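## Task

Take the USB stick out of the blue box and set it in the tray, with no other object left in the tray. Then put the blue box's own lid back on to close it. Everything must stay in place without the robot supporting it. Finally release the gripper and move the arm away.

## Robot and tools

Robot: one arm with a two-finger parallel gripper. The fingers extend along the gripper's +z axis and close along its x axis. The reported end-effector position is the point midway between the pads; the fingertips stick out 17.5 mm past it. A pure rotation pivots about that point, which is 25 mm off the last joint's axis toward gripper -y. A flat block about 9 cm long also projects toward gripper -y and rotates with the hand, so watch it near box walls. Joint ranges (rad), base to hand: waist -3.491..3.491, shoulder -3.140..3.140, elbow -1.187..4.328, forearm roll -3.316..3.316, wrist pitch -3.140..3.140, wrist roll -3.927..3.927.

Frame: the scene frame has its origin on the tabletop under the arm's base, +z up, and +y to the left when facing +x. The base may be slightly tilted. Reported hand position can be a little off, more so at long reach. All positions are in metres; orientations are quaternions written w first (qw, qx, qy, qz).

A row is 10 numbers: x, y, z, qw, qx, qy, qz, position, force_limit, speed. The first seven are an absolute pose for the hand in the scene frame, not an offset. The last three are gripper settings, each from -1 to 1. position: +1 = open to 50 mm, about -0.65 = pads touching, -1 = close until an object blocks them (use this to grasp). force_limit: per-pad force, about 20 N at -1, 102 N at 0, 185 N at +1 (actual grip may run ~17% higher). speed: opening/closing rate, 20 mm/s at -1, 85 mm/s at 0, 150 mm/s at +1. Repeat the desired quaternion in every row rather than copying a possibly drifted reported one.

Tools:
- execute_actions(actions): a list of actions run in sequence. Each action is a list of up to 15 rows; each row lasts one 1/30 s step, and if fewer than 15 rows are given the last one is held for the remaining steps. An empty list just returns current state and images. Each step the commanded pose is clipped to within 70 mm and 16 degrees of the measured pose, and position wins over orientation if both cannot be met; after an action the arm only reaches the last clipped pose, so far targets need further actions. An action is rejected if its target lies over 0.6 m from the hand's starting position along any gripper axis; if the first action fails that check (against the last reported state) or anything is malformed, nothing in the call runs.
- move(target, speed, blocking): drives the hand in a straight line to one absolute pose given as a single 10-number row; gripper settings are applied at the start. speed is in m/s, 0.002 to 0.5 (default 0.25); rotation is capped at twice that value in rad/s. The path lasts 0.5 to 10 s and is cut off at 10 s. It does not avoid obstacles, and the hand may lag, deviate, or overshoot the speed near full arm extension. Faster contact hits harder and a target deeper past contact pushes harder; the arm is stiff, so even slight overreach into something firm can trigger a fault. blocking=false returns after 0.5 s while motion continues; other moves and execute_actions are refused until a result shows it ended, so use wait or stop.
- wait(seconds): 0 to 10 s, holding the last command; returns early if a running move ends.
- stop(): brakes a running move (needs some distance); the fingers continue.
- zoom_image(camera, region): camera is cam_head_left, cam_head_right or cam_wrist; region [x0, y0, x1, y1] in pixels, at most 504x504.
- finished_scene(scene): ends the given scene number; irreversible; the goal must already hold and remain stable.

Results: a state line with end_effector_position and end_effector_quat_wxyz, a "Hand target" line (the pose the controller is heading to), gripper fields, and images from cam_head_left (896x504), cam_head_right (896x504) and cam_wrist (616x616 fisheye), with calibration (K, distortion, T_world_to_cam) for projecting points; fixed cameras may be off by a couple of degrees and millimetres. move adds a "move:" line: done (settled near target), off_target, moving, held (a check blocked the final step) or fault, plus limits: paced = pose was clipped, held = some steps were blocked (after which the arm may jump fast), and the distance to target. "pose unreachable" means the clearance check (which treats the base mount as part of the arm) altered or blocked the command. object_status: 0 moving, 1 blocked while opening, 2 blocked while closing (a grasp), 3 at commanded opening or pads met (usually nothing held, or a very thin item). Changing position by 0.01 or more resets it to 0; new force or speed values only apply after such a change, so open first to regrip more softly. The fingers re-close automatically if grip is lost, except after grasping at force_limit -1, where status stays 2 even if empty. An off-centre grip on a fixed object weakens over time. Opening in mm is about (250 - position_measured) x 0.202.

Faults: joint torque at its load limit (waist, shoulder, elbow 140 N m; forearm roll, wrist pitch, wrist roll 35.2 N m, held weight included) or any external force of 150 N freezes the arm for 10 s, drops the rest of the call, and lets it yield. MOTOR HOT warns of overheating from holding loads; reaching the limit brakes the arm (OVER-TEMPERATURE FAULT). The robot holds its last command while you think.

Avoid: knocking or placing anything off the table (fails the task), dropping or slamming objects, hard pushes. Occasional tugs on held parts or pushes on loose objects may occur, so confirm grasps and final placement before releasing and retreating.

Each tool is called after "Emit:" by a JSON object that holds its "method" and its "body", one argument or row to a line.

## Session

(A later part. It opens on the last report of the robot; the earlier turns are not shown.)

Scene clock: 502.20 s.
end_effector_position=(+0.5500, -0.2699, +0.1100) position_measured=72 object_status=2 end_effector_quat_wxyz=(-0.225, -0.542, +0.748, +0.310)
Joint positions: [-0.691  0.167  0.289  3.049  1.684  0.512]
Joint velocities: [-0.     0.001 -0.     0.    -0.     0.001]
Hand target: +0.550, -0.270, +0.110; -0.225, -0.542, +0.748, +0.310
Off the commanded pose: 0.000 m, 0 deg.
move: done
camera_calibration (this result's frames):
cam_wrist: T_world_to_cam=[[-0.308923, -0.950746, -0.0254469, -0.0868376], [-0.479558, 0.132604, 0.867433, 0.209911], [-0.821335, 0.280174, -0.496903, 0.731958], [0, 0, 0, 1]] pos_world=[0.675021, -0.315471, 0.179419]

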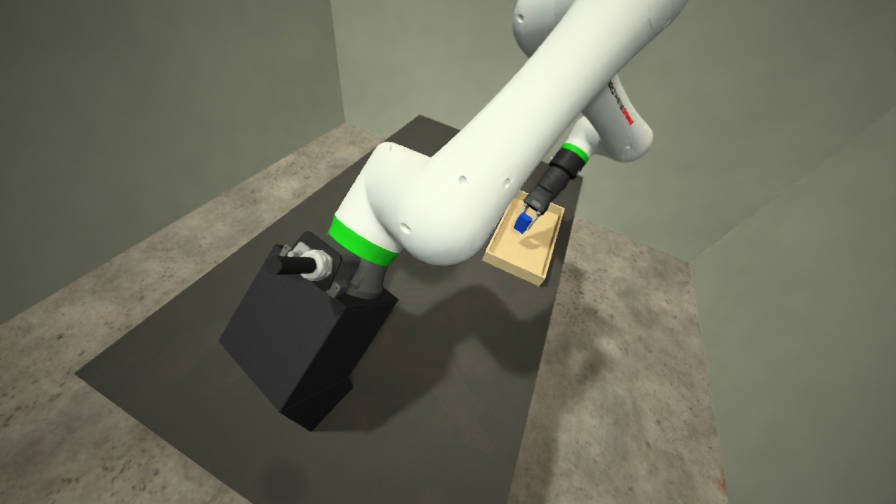

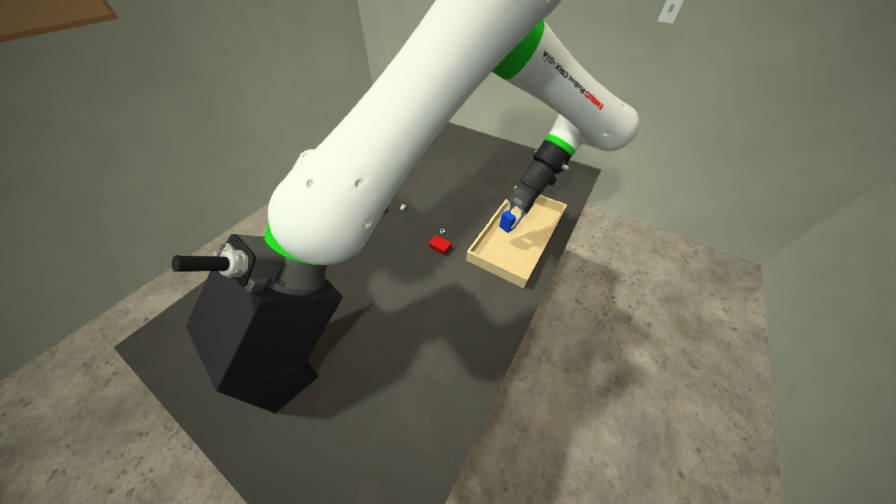

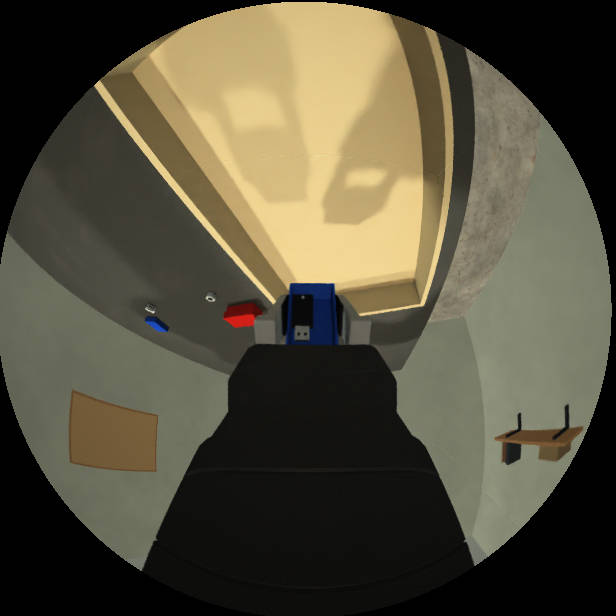

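Emit:
{"method": "move", "body": {
  "target": [0.55, -0.27, 0.07, -0.3368, -0.4810, 0.6631, 0.4643, -1, -0.3, 0],
  "speed": 0.15
}}

Scene clock: 511.50 s.
end_effector_position=(+0.5504, -0.2702, +0.0704) position_measured=72 object_status=2 end_effector_quat_wxyz=(-0.337, -0.481, +0.663, +0.464)
Joint positions: [-0.555  0.644  0.912  3.24   2.22   0.448]
Joint velocities: [-0.001  0.002  0.     0.     0.    -0.001]
Hand target: +0.550, -0.270, +0.070; -0.337, -0.481, +0.663, +0.464
Off the commanded pose: 0.001 m, 0 deg.
move: done
camera_calibration (this result's frames):
cam_wrist: T_world_to_cam=[[-0.318667, -0.947586, -0.0230725, -0.081933], [-0.0863732, 0.00478928, 0.996251, -0.0155116], [-0.943923, 0.319465, -0.0833722, 0.761678], [0, 0, 0, 1]] pos_world=[0.691517, -0.320894, 0.0770658]

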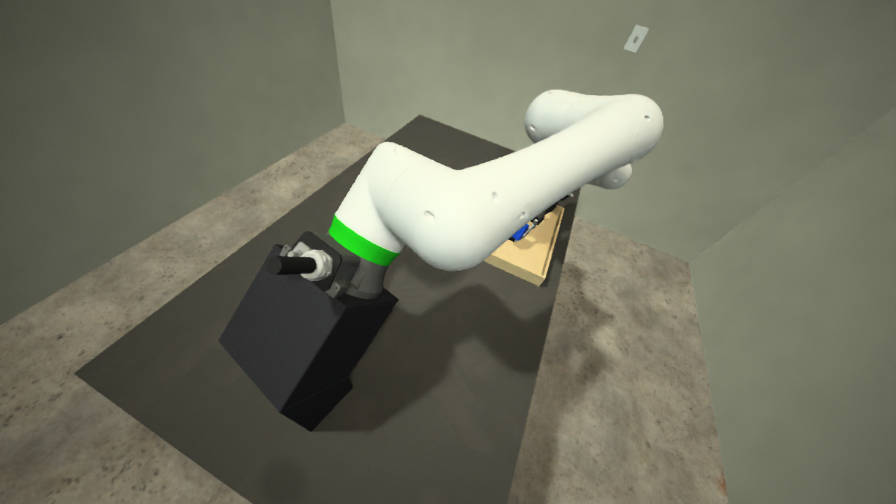

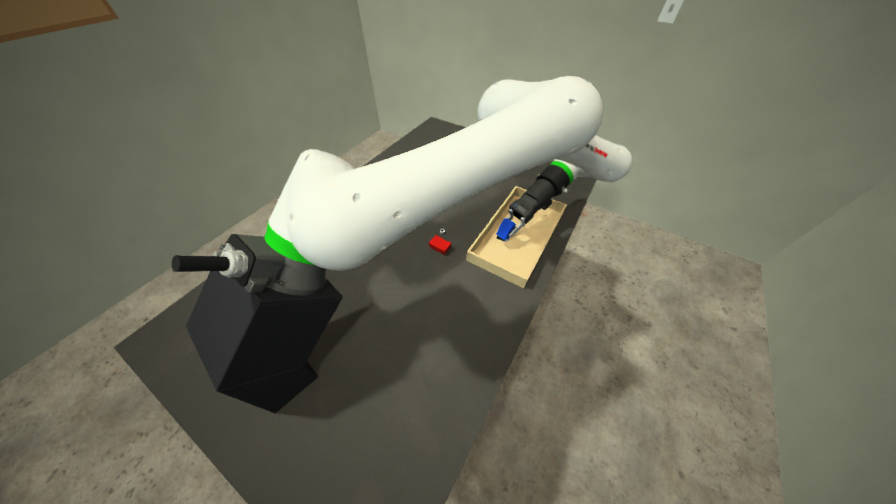

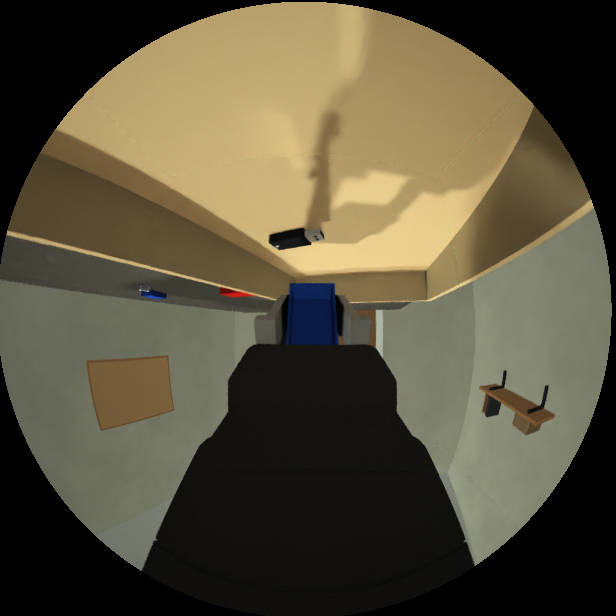

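Emit:
{"method": "move", "body": {
  "target": [0.55, -0.27, 0.12, -0.2247, -0.5424, 0.7479, 0.3098, -1, -0.3, 0],
  "speed": 0.4
}}

Emit:
{"method": "move", "body": {
  "target": [0.585, -0.175, 0.12, -0.3780, 0.1453, 0.9124, 0.0602, -1, -0.3, 0],
  "speed": 0.5
}}

Emit:
{"method": "move", "body": {
  "target": [0.62, -0.08, 0.09, -0.3098, 0.7479, 0.5424, -0.2247, -1, -0.3, 0],
  "speed": 0.5
}}

Scene clock: 519.37 s.
end_effector_position=(+0.5496, -0.2698, +0.1196) position_measured=72 object_status=2 end_effector_quat_wxyz=(-0.224, -0.542, +0.748, +0.310)
Joint positions: [-0.7    0.151  0.284  3.049  1.697  0.52 ]
Joint velocities: [-0.001 -0.002 -0.     0.    -0.001  0.001]
Hand target: +0.550, -0.270, +0.120; -0.224, -0.542, +0.748, +0.310
Off the commanded pose: 0.001 m, 0 deg.
move: done
camera_calibration (this result's frames):
cam_wrist: T_world_to_cam=[[-0.309036, -0.950695, -0.0259833, -0.0865042], [-0.479694, 0.132224, 0.867416, 0.201281], [-0.821213, 0.280527, -0.496905, 0.73643], [0, 0, 0, 1]] pos_world=[0.674586, -0.315442, 0.189093]

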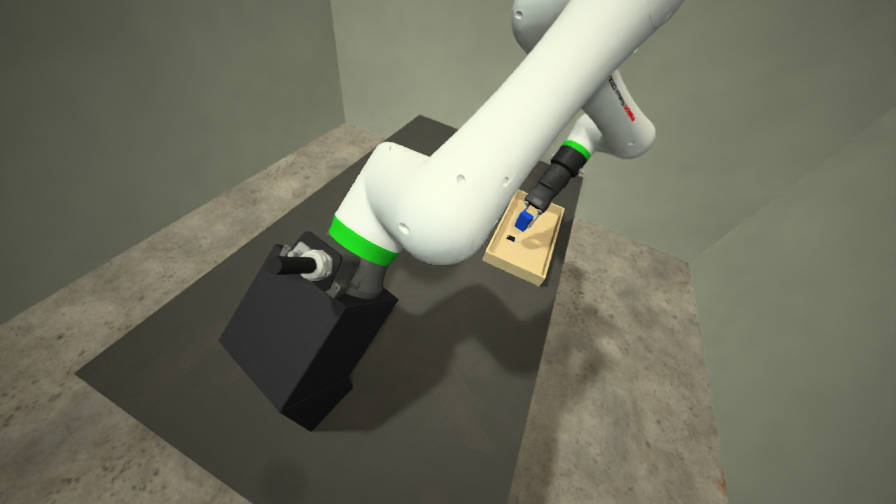

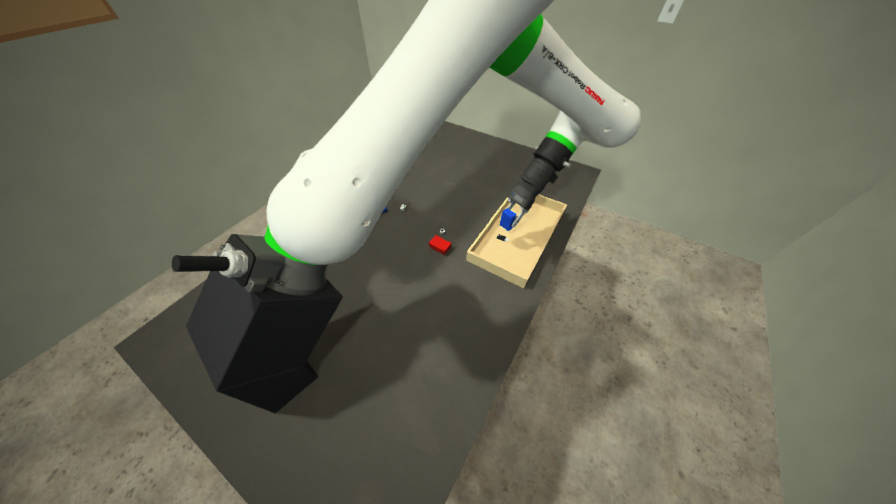

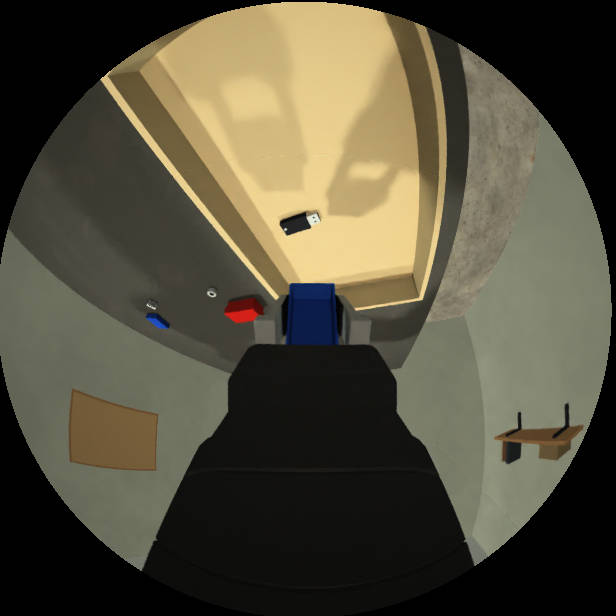

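Scene clock: 521.47 s.
end_effector_position=(+0.5848, -0.1752, +0.1203) position_measured=72 object_status=2 end_effector_quat_wxyz=(-0.378, +0.145, +0.912, +0.060)
Joint positions: [-0.442  0.181  0.354  3.055  1.714 -1.31 ]
Joint velocities: [ 0.002  0.001 -0.    -0.001 -0.001  0.   ]
Hand target: +0.585, -0.175, +0.120; -0.378, +0.145, +0.912, +0.060
Off the commanded pose: 0.000 m, 0 deg.
move: done
camera_calibration (this result's frames):
cam_wrist: T_world_to_cam=[[-0.688609, 0.204758, 0.695623, 0.35194], [0.45987, 0.865029, 0.20061, -0.135748], [-0.560657, 0.458038, -0.689829, 0.641009], [0, 0, 0, 1]] pos_world=[0.664162, -0.248244, 0.224601]

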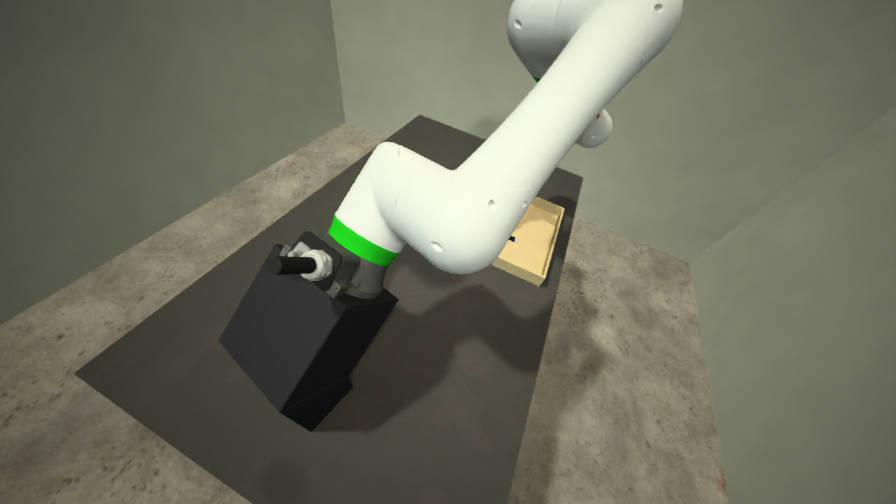

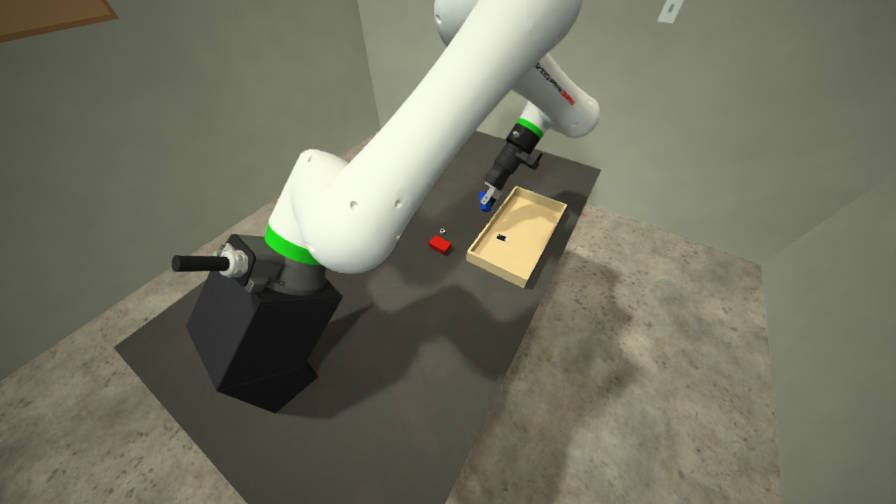

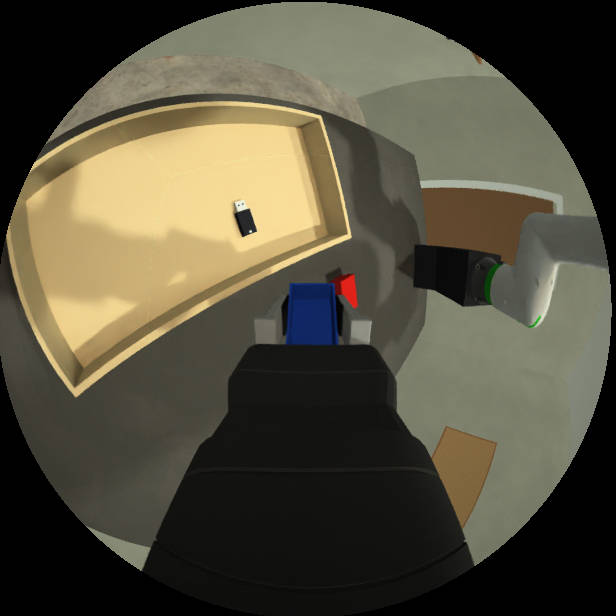

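Scene clock: 523.57 s.
end_effector_position=(+0.6199, -0.0801, +0.0903) position_measured=72 object_status=2 end_effector_quat_wxyz=(-0.310, +0.748, +0.543, -0.225)
Joint positions: [-0.279  0.322  0.508  3.061  1.712 -3.044]
Joint velocities: [ 0.     0.002 -0.     0.     0.    -0.001]
Hand target: +0.620, -0.080, +0.090; -0.310, +0.748, +0.543, -0.225
Off the commanded pose: 0.000 m, 0 deg.
move: done
camera_calibration (this result's frames):
cam_wrist: T_world_to_cam=[[0.285916, 0.958254, 0.00130424, -0.103547], [0.831672, -0.247471, -0.497072, -0.484737], [-0.475998, 0.143206, -0.867709, 0.5348], [0, 0, 0, 1]] pos_world=[0.687311, -0.0973205, 0.223237]

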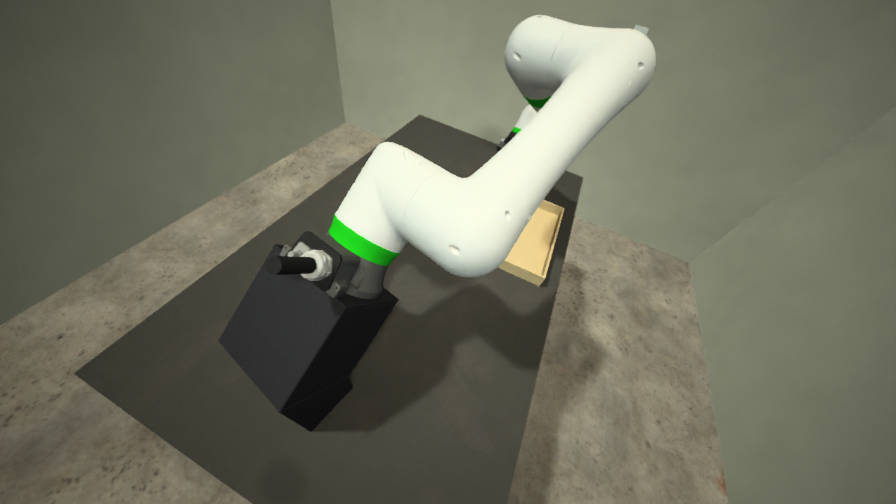

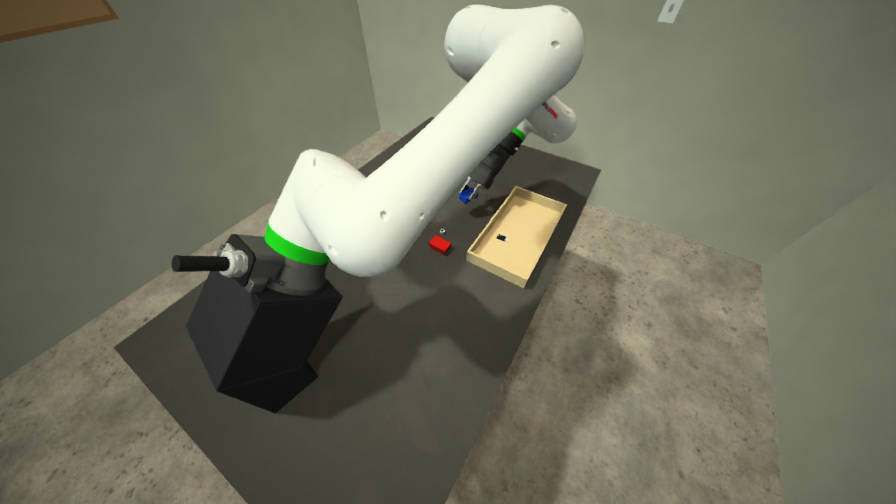

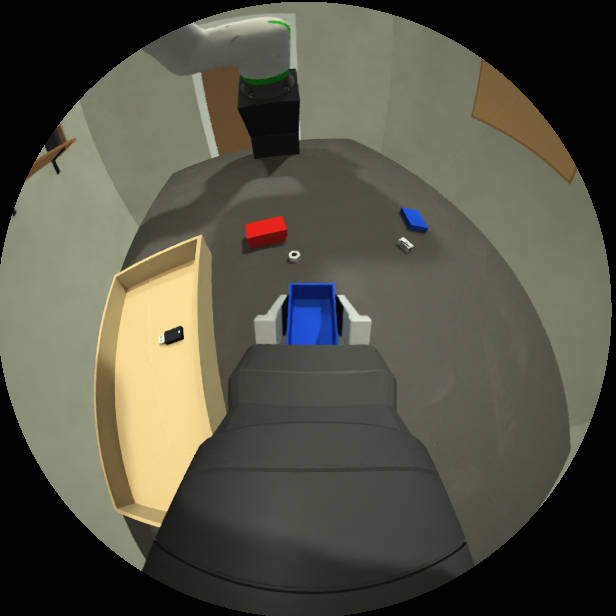

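Now lower the box onto the table and release.

Emit:
{"method": "move", "body": {
  "target": [0.62, -0.08, 0.0265, -0.3098, 0.7479, 0.5424, -0.2247, -1, -0.3, 0],
  "speed": 0.08
}}

Emit:
{"method": "move", "body": {
  "target": [0.62, -0.08, 0.0265, -0.3098, 0.7479, 0.5424, -0.2247, 1, -0.3, 0.5],
  "speed": 0.1
}}

Emit:
{"method": "move", "body": {
  "target": [0.62, -0.08, 0.08, 0, 0.8095, 0.5871, 0, 1, -0.3, 0.5],
  "speed": 0.3
}}

Scene clock: 530.70 s.
end_effector_position=(+0.6200, -0.0799, +0.0266) position_measured=72 object_status=2 end_effector_quat_wxyz=(-0.310, +0.748, +0.542, -0.225)
Joint positions: [-0.265  0.438  0.564  3.061  1.653 -3.053]
Joint velocities: [ 0.     0.     0.    -0.    -0.     0.001]
Hand target: +0.620, -0.080, +0.027; -0.310, +0.748, +0.542, -0.225
Off the commanded pose: 0.000 m, 0 deg.
move: done
camera_calibration (this result's frames):
cam_wrist: T_world_to_cam=[[0.286377, 0.958115, 0.00173889, -0.103968], [0.831728, -0.247699, -0.496864, -0.516486], [-0.475622, 0.143737, -0.867827, 0.479342], [0, 0, 0, 1]] pos_world=[0.687336, -0.0972184, 0.159543]

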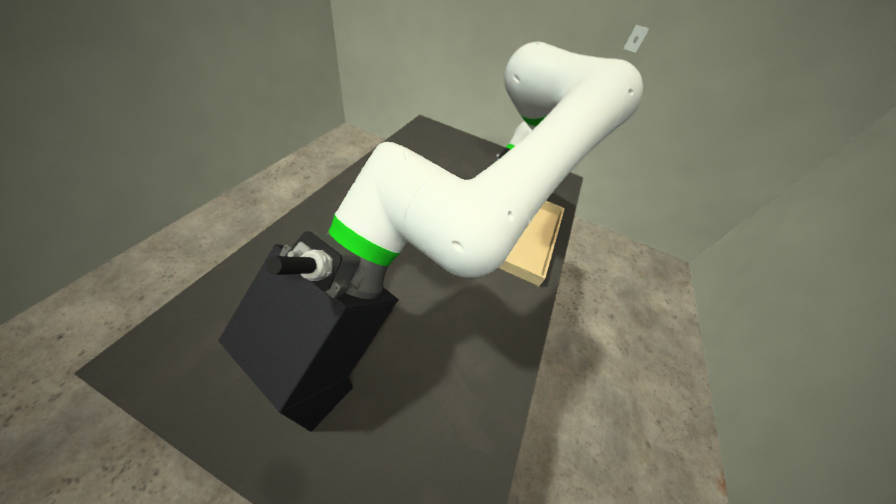

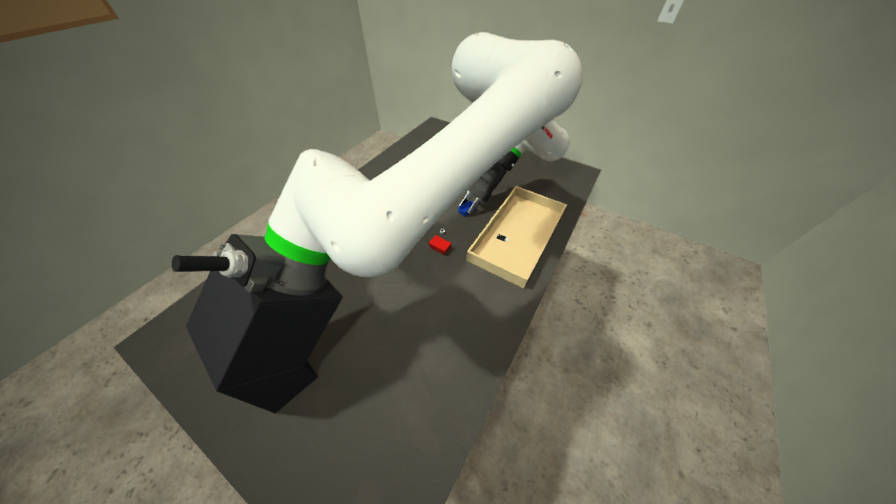

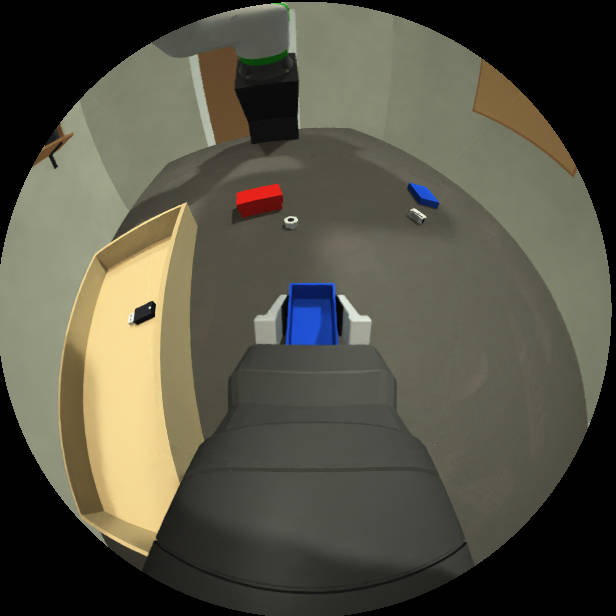

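Scene clock: 531.40 s.
end_effector_position=(+0.6200, -0.0799, +0.0265) position_measured=3 object_status=3 end_effector_quat_wxyz=(-0.310, +0.748, +0.542, -0.225)
Joint positions: [-0.265  0.438  0.565  3.061  1.653 -3.053]
Joint velocities: [-0.002 -0.001  0.     0.     0.001  0.001]
Hand target: +0.620, -0.080, +0.026; -0.310, +0.748, +0.542, -0.225
Off the commanded pose: 0.000 m, 0 deg.
move: done
camera_calibration (this result's frames):
cam_wrist: T_world_to_cam=[[0.286343, 0.958125, 0.00197791, -0.10398], [0.831732, -0.247544, -0.496935, -0.516561], [-0.475636, 0.143939, -0.867786, 0.479341], [0, 0, 0, 1]] pos_world=[0.687406, -0.0972409, 0.159473]

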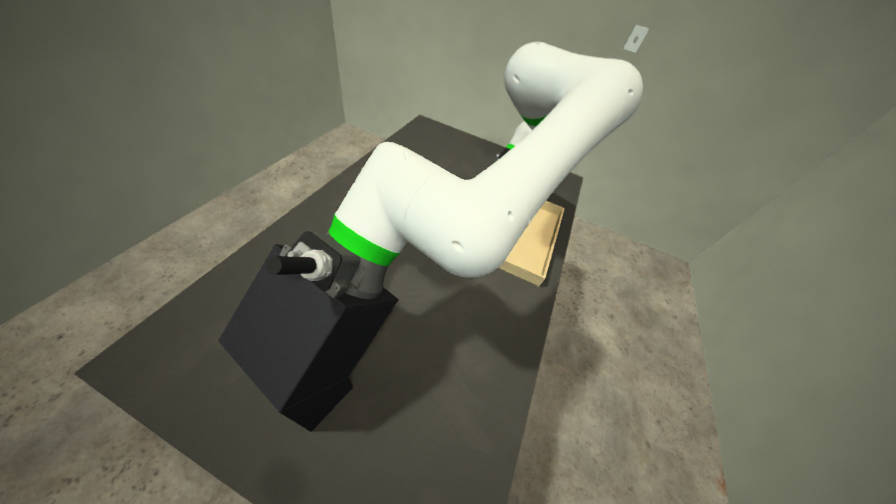

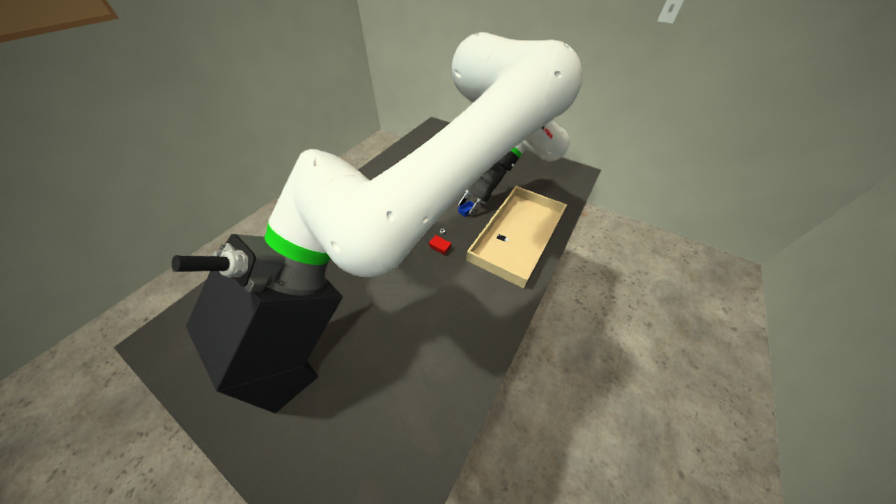

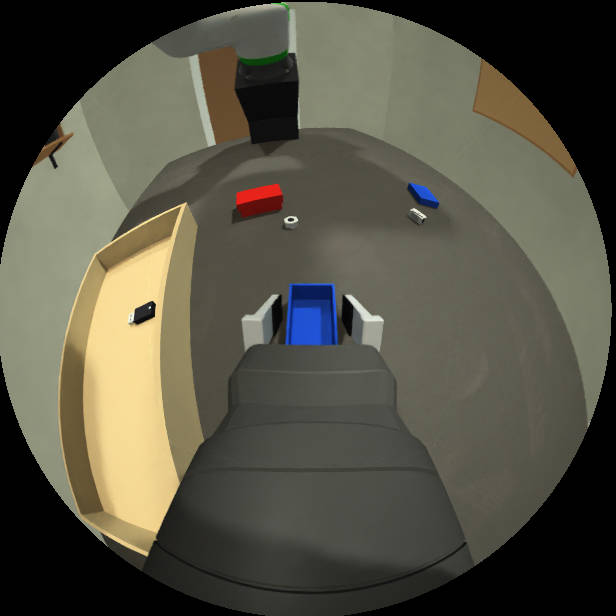

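Scene clock: 533.13 s.
end_effector_position=(+0.6195, -0.0799, +0.0792) position_measured=3 object_status=3 end_effector_quat_wxyz=(-0.000, +0.810, +0.587, +0.000)
Joint positions: [-0.322 -0.277 -0.393  2.863  0.646 -2.868]
Joint velocities: [-0.001  0.    -0.002 -0.003  0.     0.003]
Hand target: +0.619, -0.080, +0.079; -0.000, +0.810, +0.587, +0.000
Off the commanded pose: 0.001 m, 0 deg.
move: done
camera_calibration (this result's frames):
cam_wrist: T_world_to_cam=[[0.292335, 0.956181, -0.0160597, -0.10639], [0.9241, -0.278125, 0.26208, -0.609676], [0.24613, -0.091456, -0.964912, 0.0665615], [0, 0, 0, 1]] pos_world=[0.578121, -0.0617501, 0.222302]

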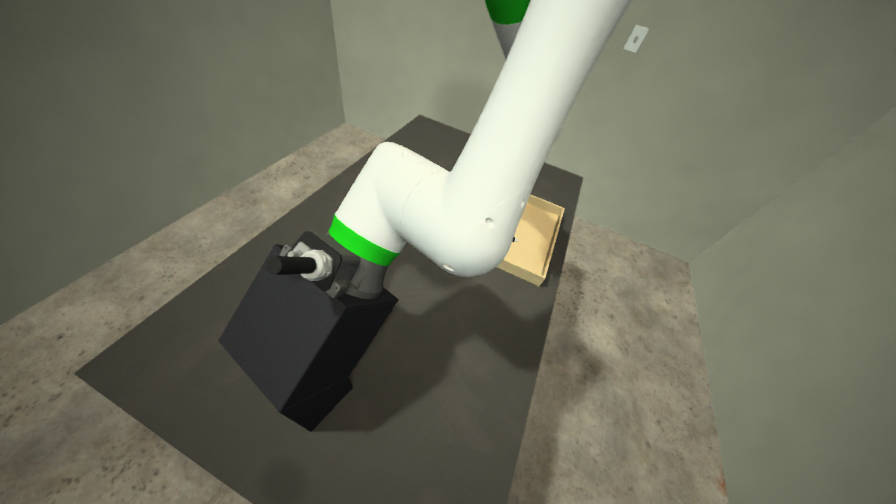

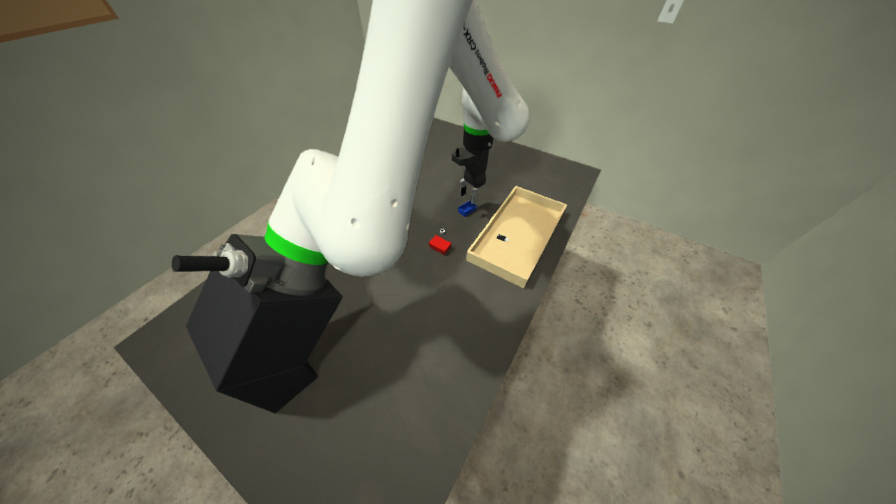

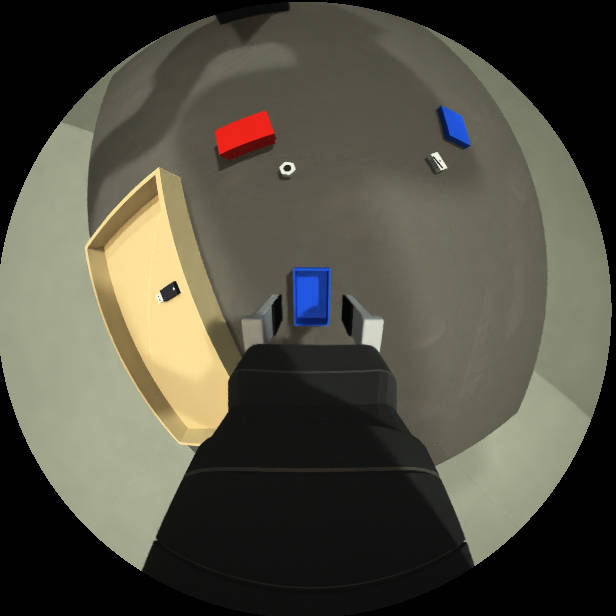

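Emit:
{"method": "zoom_image", "body": {
  "camera": "cam_wrist",
  "region": [230, 240, 400, 360]
}}

Region (230, 240, 400, 360) of cam_wrist's 616x616 image, scaled by 2.965, with more detail than that image has; it fills the top 356 rows of this view, and the rest is white.

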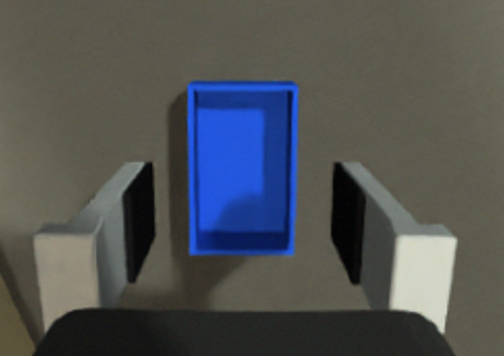

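Emit:
{"method": "move", "body": {
  "target": [0.62, -0.02, 0.15, 0, 0.8095, 0.5871, 0, 1, -0.3, 0.5],
  "speed": 0.3
}}

Scene clock: 609.43 s.
end_effector_position=(+0.6199, -0.0204, +0.1500) position_measured=3 object_status=3 end_effector_quat_wxyz=(+0.000, +0.809, +0.587, -0.000)
Joint positions: [-0.171 -0.398 -0.326  3.067  0.805 -3.142]
Joint velocities: [ 0.002  0.     0.     0.001  0.001 -0.001]
Hand target: +0.620, -0.020, +0.150; +0.000, +0.809, +0.587, -0.000
Off the commanded pose: 0.000 m, 0 deg.
move: done
camera_calibration (this result's frames):
cam_wrist: T_world_to_cam=[[0.291882, 0.956297, -0.0173508, -0.161769], [0.924358, -0.277381, 0.261959, -0.612228], [0.245698, -0.0924994, -0.964923, 0.140498], [0, 0, 0, 1]] pos_world=[0.578615, -0.00212493, 0.293141]

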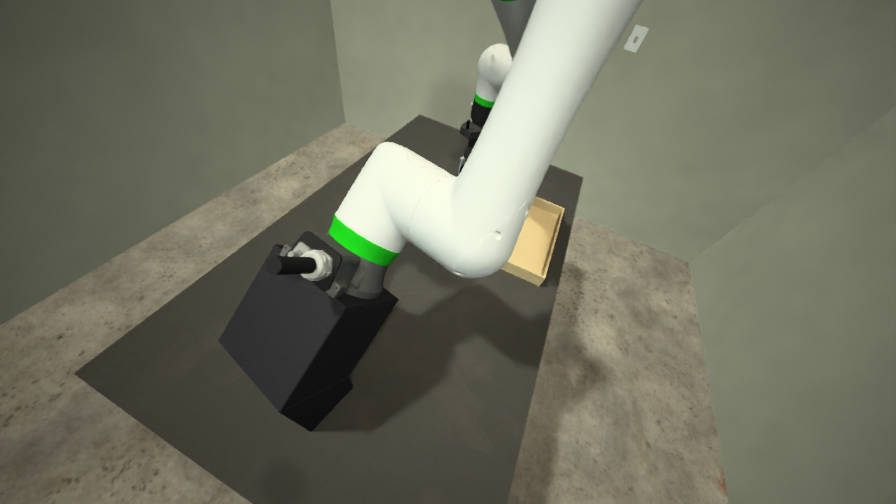

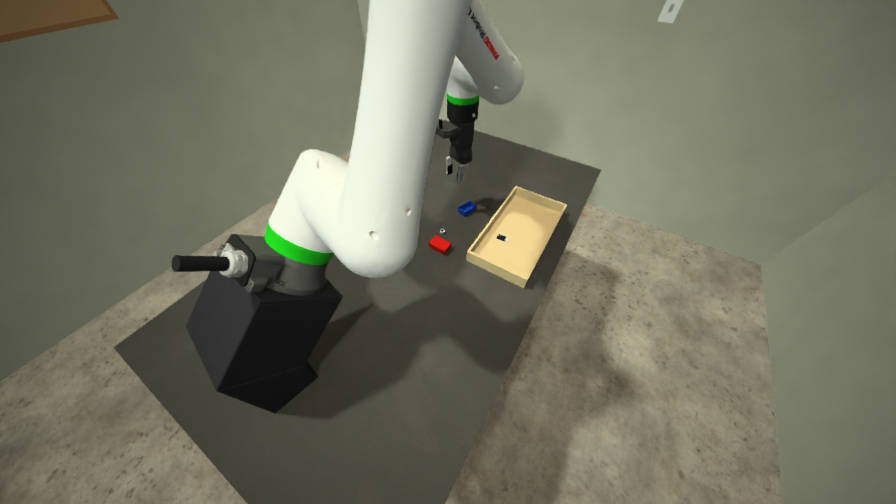

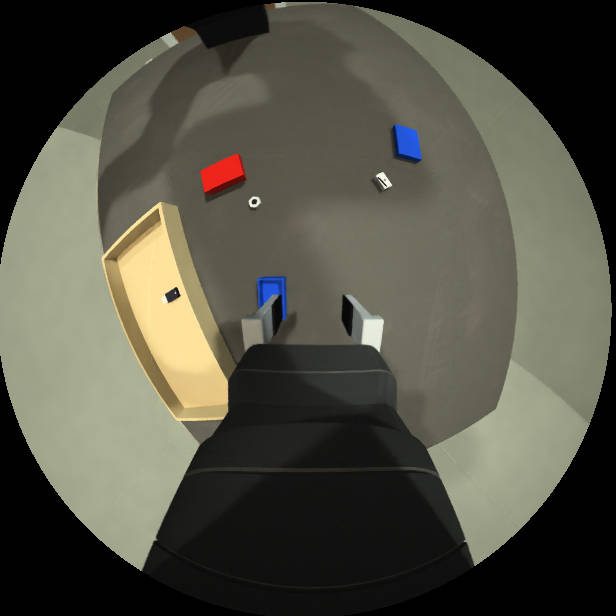

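Emit:
{"method": "move", "body": {
  "target": [0.62, 0.002, 0.15, 0, 0.7793, 0.6266, 0, 1, -0.3, 0.5],
  "speed": 0.2
}}

Scene clock: 624.53 s.
end_effector_position=(+0.6199, +0.0019, +0.1501) position_measured=3 object_status=3 end_effector_quat_wxyz=(+0.000, +0.779, +0.627, -0.000)
Joint positions: [-0.084 -0.38  -0.296  3.156  0.815 -3.163]
Joint velocities: [ 0.001  0.001  0.     0.001 -0.    -0.001]
Hand target: +0.620, +0.002, +0.150; +0.000, +0.779, +0.627, -0.000
Off the commanded pose: 0.000 m, 0 deg.
move: done
camera_calibration (this result's frames):
cam_wrist: T_world_to_cam=[[0.195656, 0.980526, -0.0169735, -0.123528], [0.947262, -0.184482, 0.262032, -0.620457], [0.253798, -0.0673464, -0.96491, 0.137519], [0, 0, 0, 1]] pos_world=[0.577002, 0.0159206, 0.293176]

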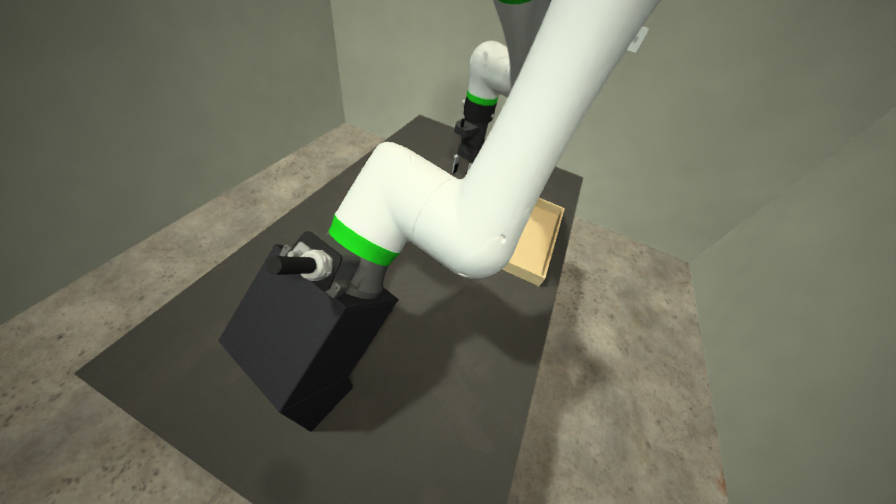

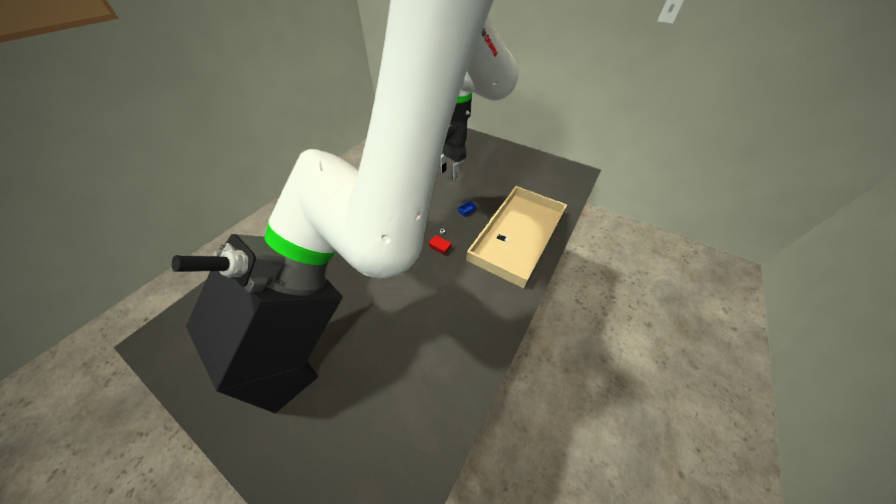

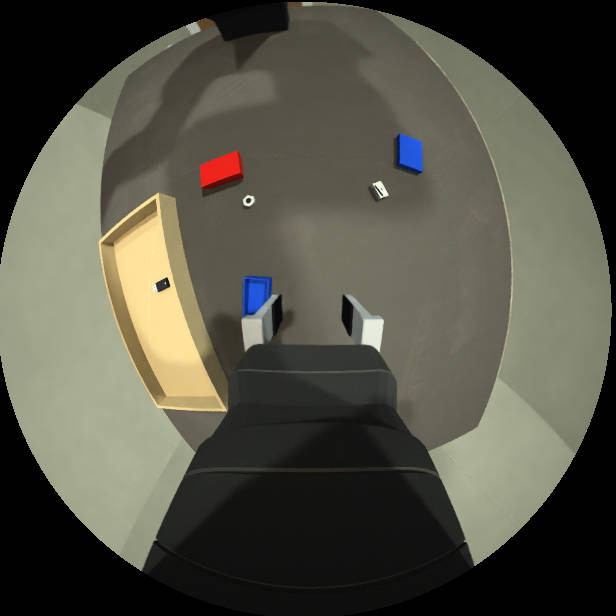

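Emit:
{"method": "move", "body": {
  "target": [0.788, -0.0386, 0.204, 0.2343, 0.7432, 0.5976, 0.1884, 1, -0.3, 0.5],
  "speed": 0.3
}}

Scene clock: 641.30 s.
end_effector_position=(+0.7882, -0.0384, +0.2029) position_measured=3 object_status=3 end_effector_quat_wxyz=(+0.234, +0.743, +0.598, +0.188)
Joint positions: [-0.096 -0.434 -0.35   3.158  0.204 -3.16 ]
Joint velocities: [-0.003  0.    -0.012 -0.036 -0.01   0.037]
Hand target: +0.788, -0.038, +0.203; +0.234, +0.743, +0.598, +0.188
Off the commanded pose: 0.001 m, 0 deg.
move: done
camera_calibration (this result's frames):
cam_wrist: T_world_to_cam=[[0.208693, 0.977668, -0.0247563, -0.124819], [0.630233, -0.115087, 0.767829, -0.651262], [0.747832, -0.175842, -0.640177, -0.316366], [0, 0, 0, 1]] pos_world=[0.673084, -0.00855074, 0.294437]

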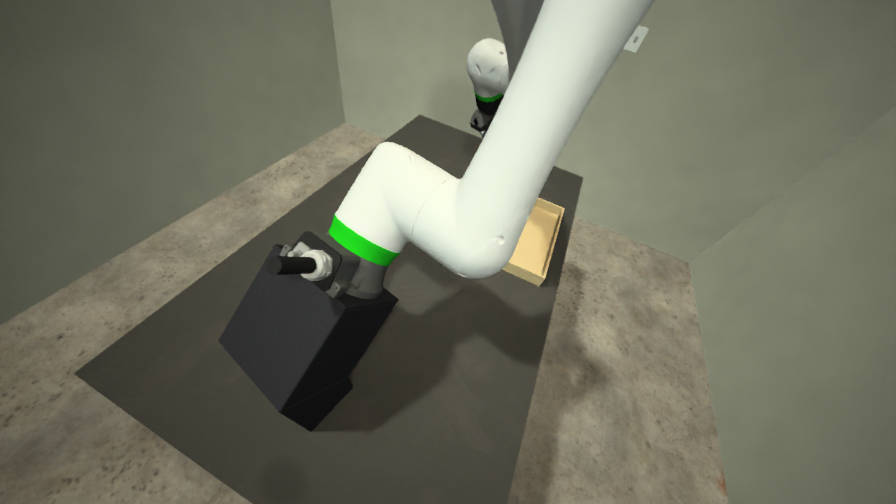

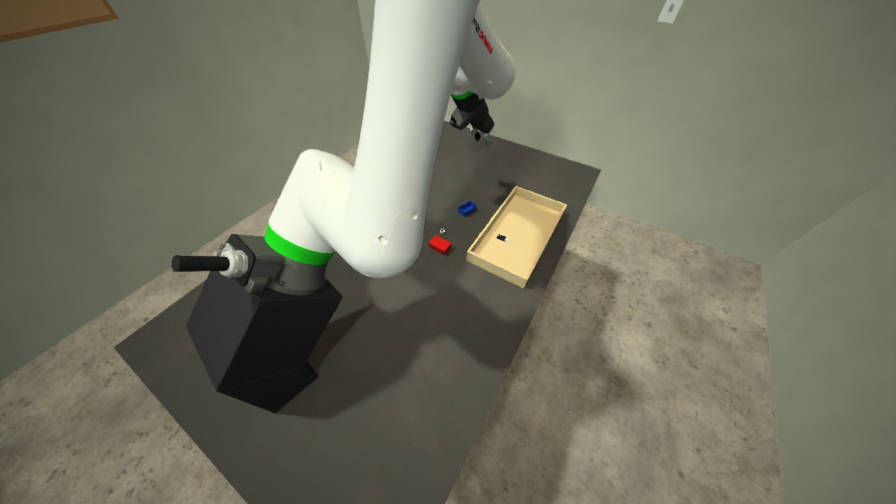

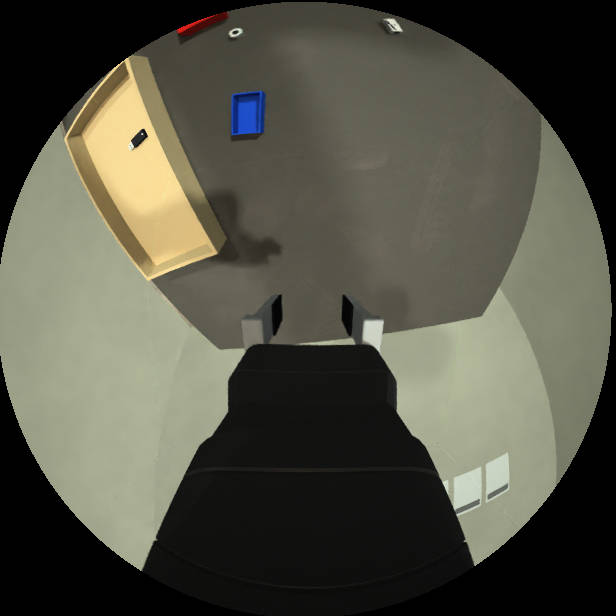

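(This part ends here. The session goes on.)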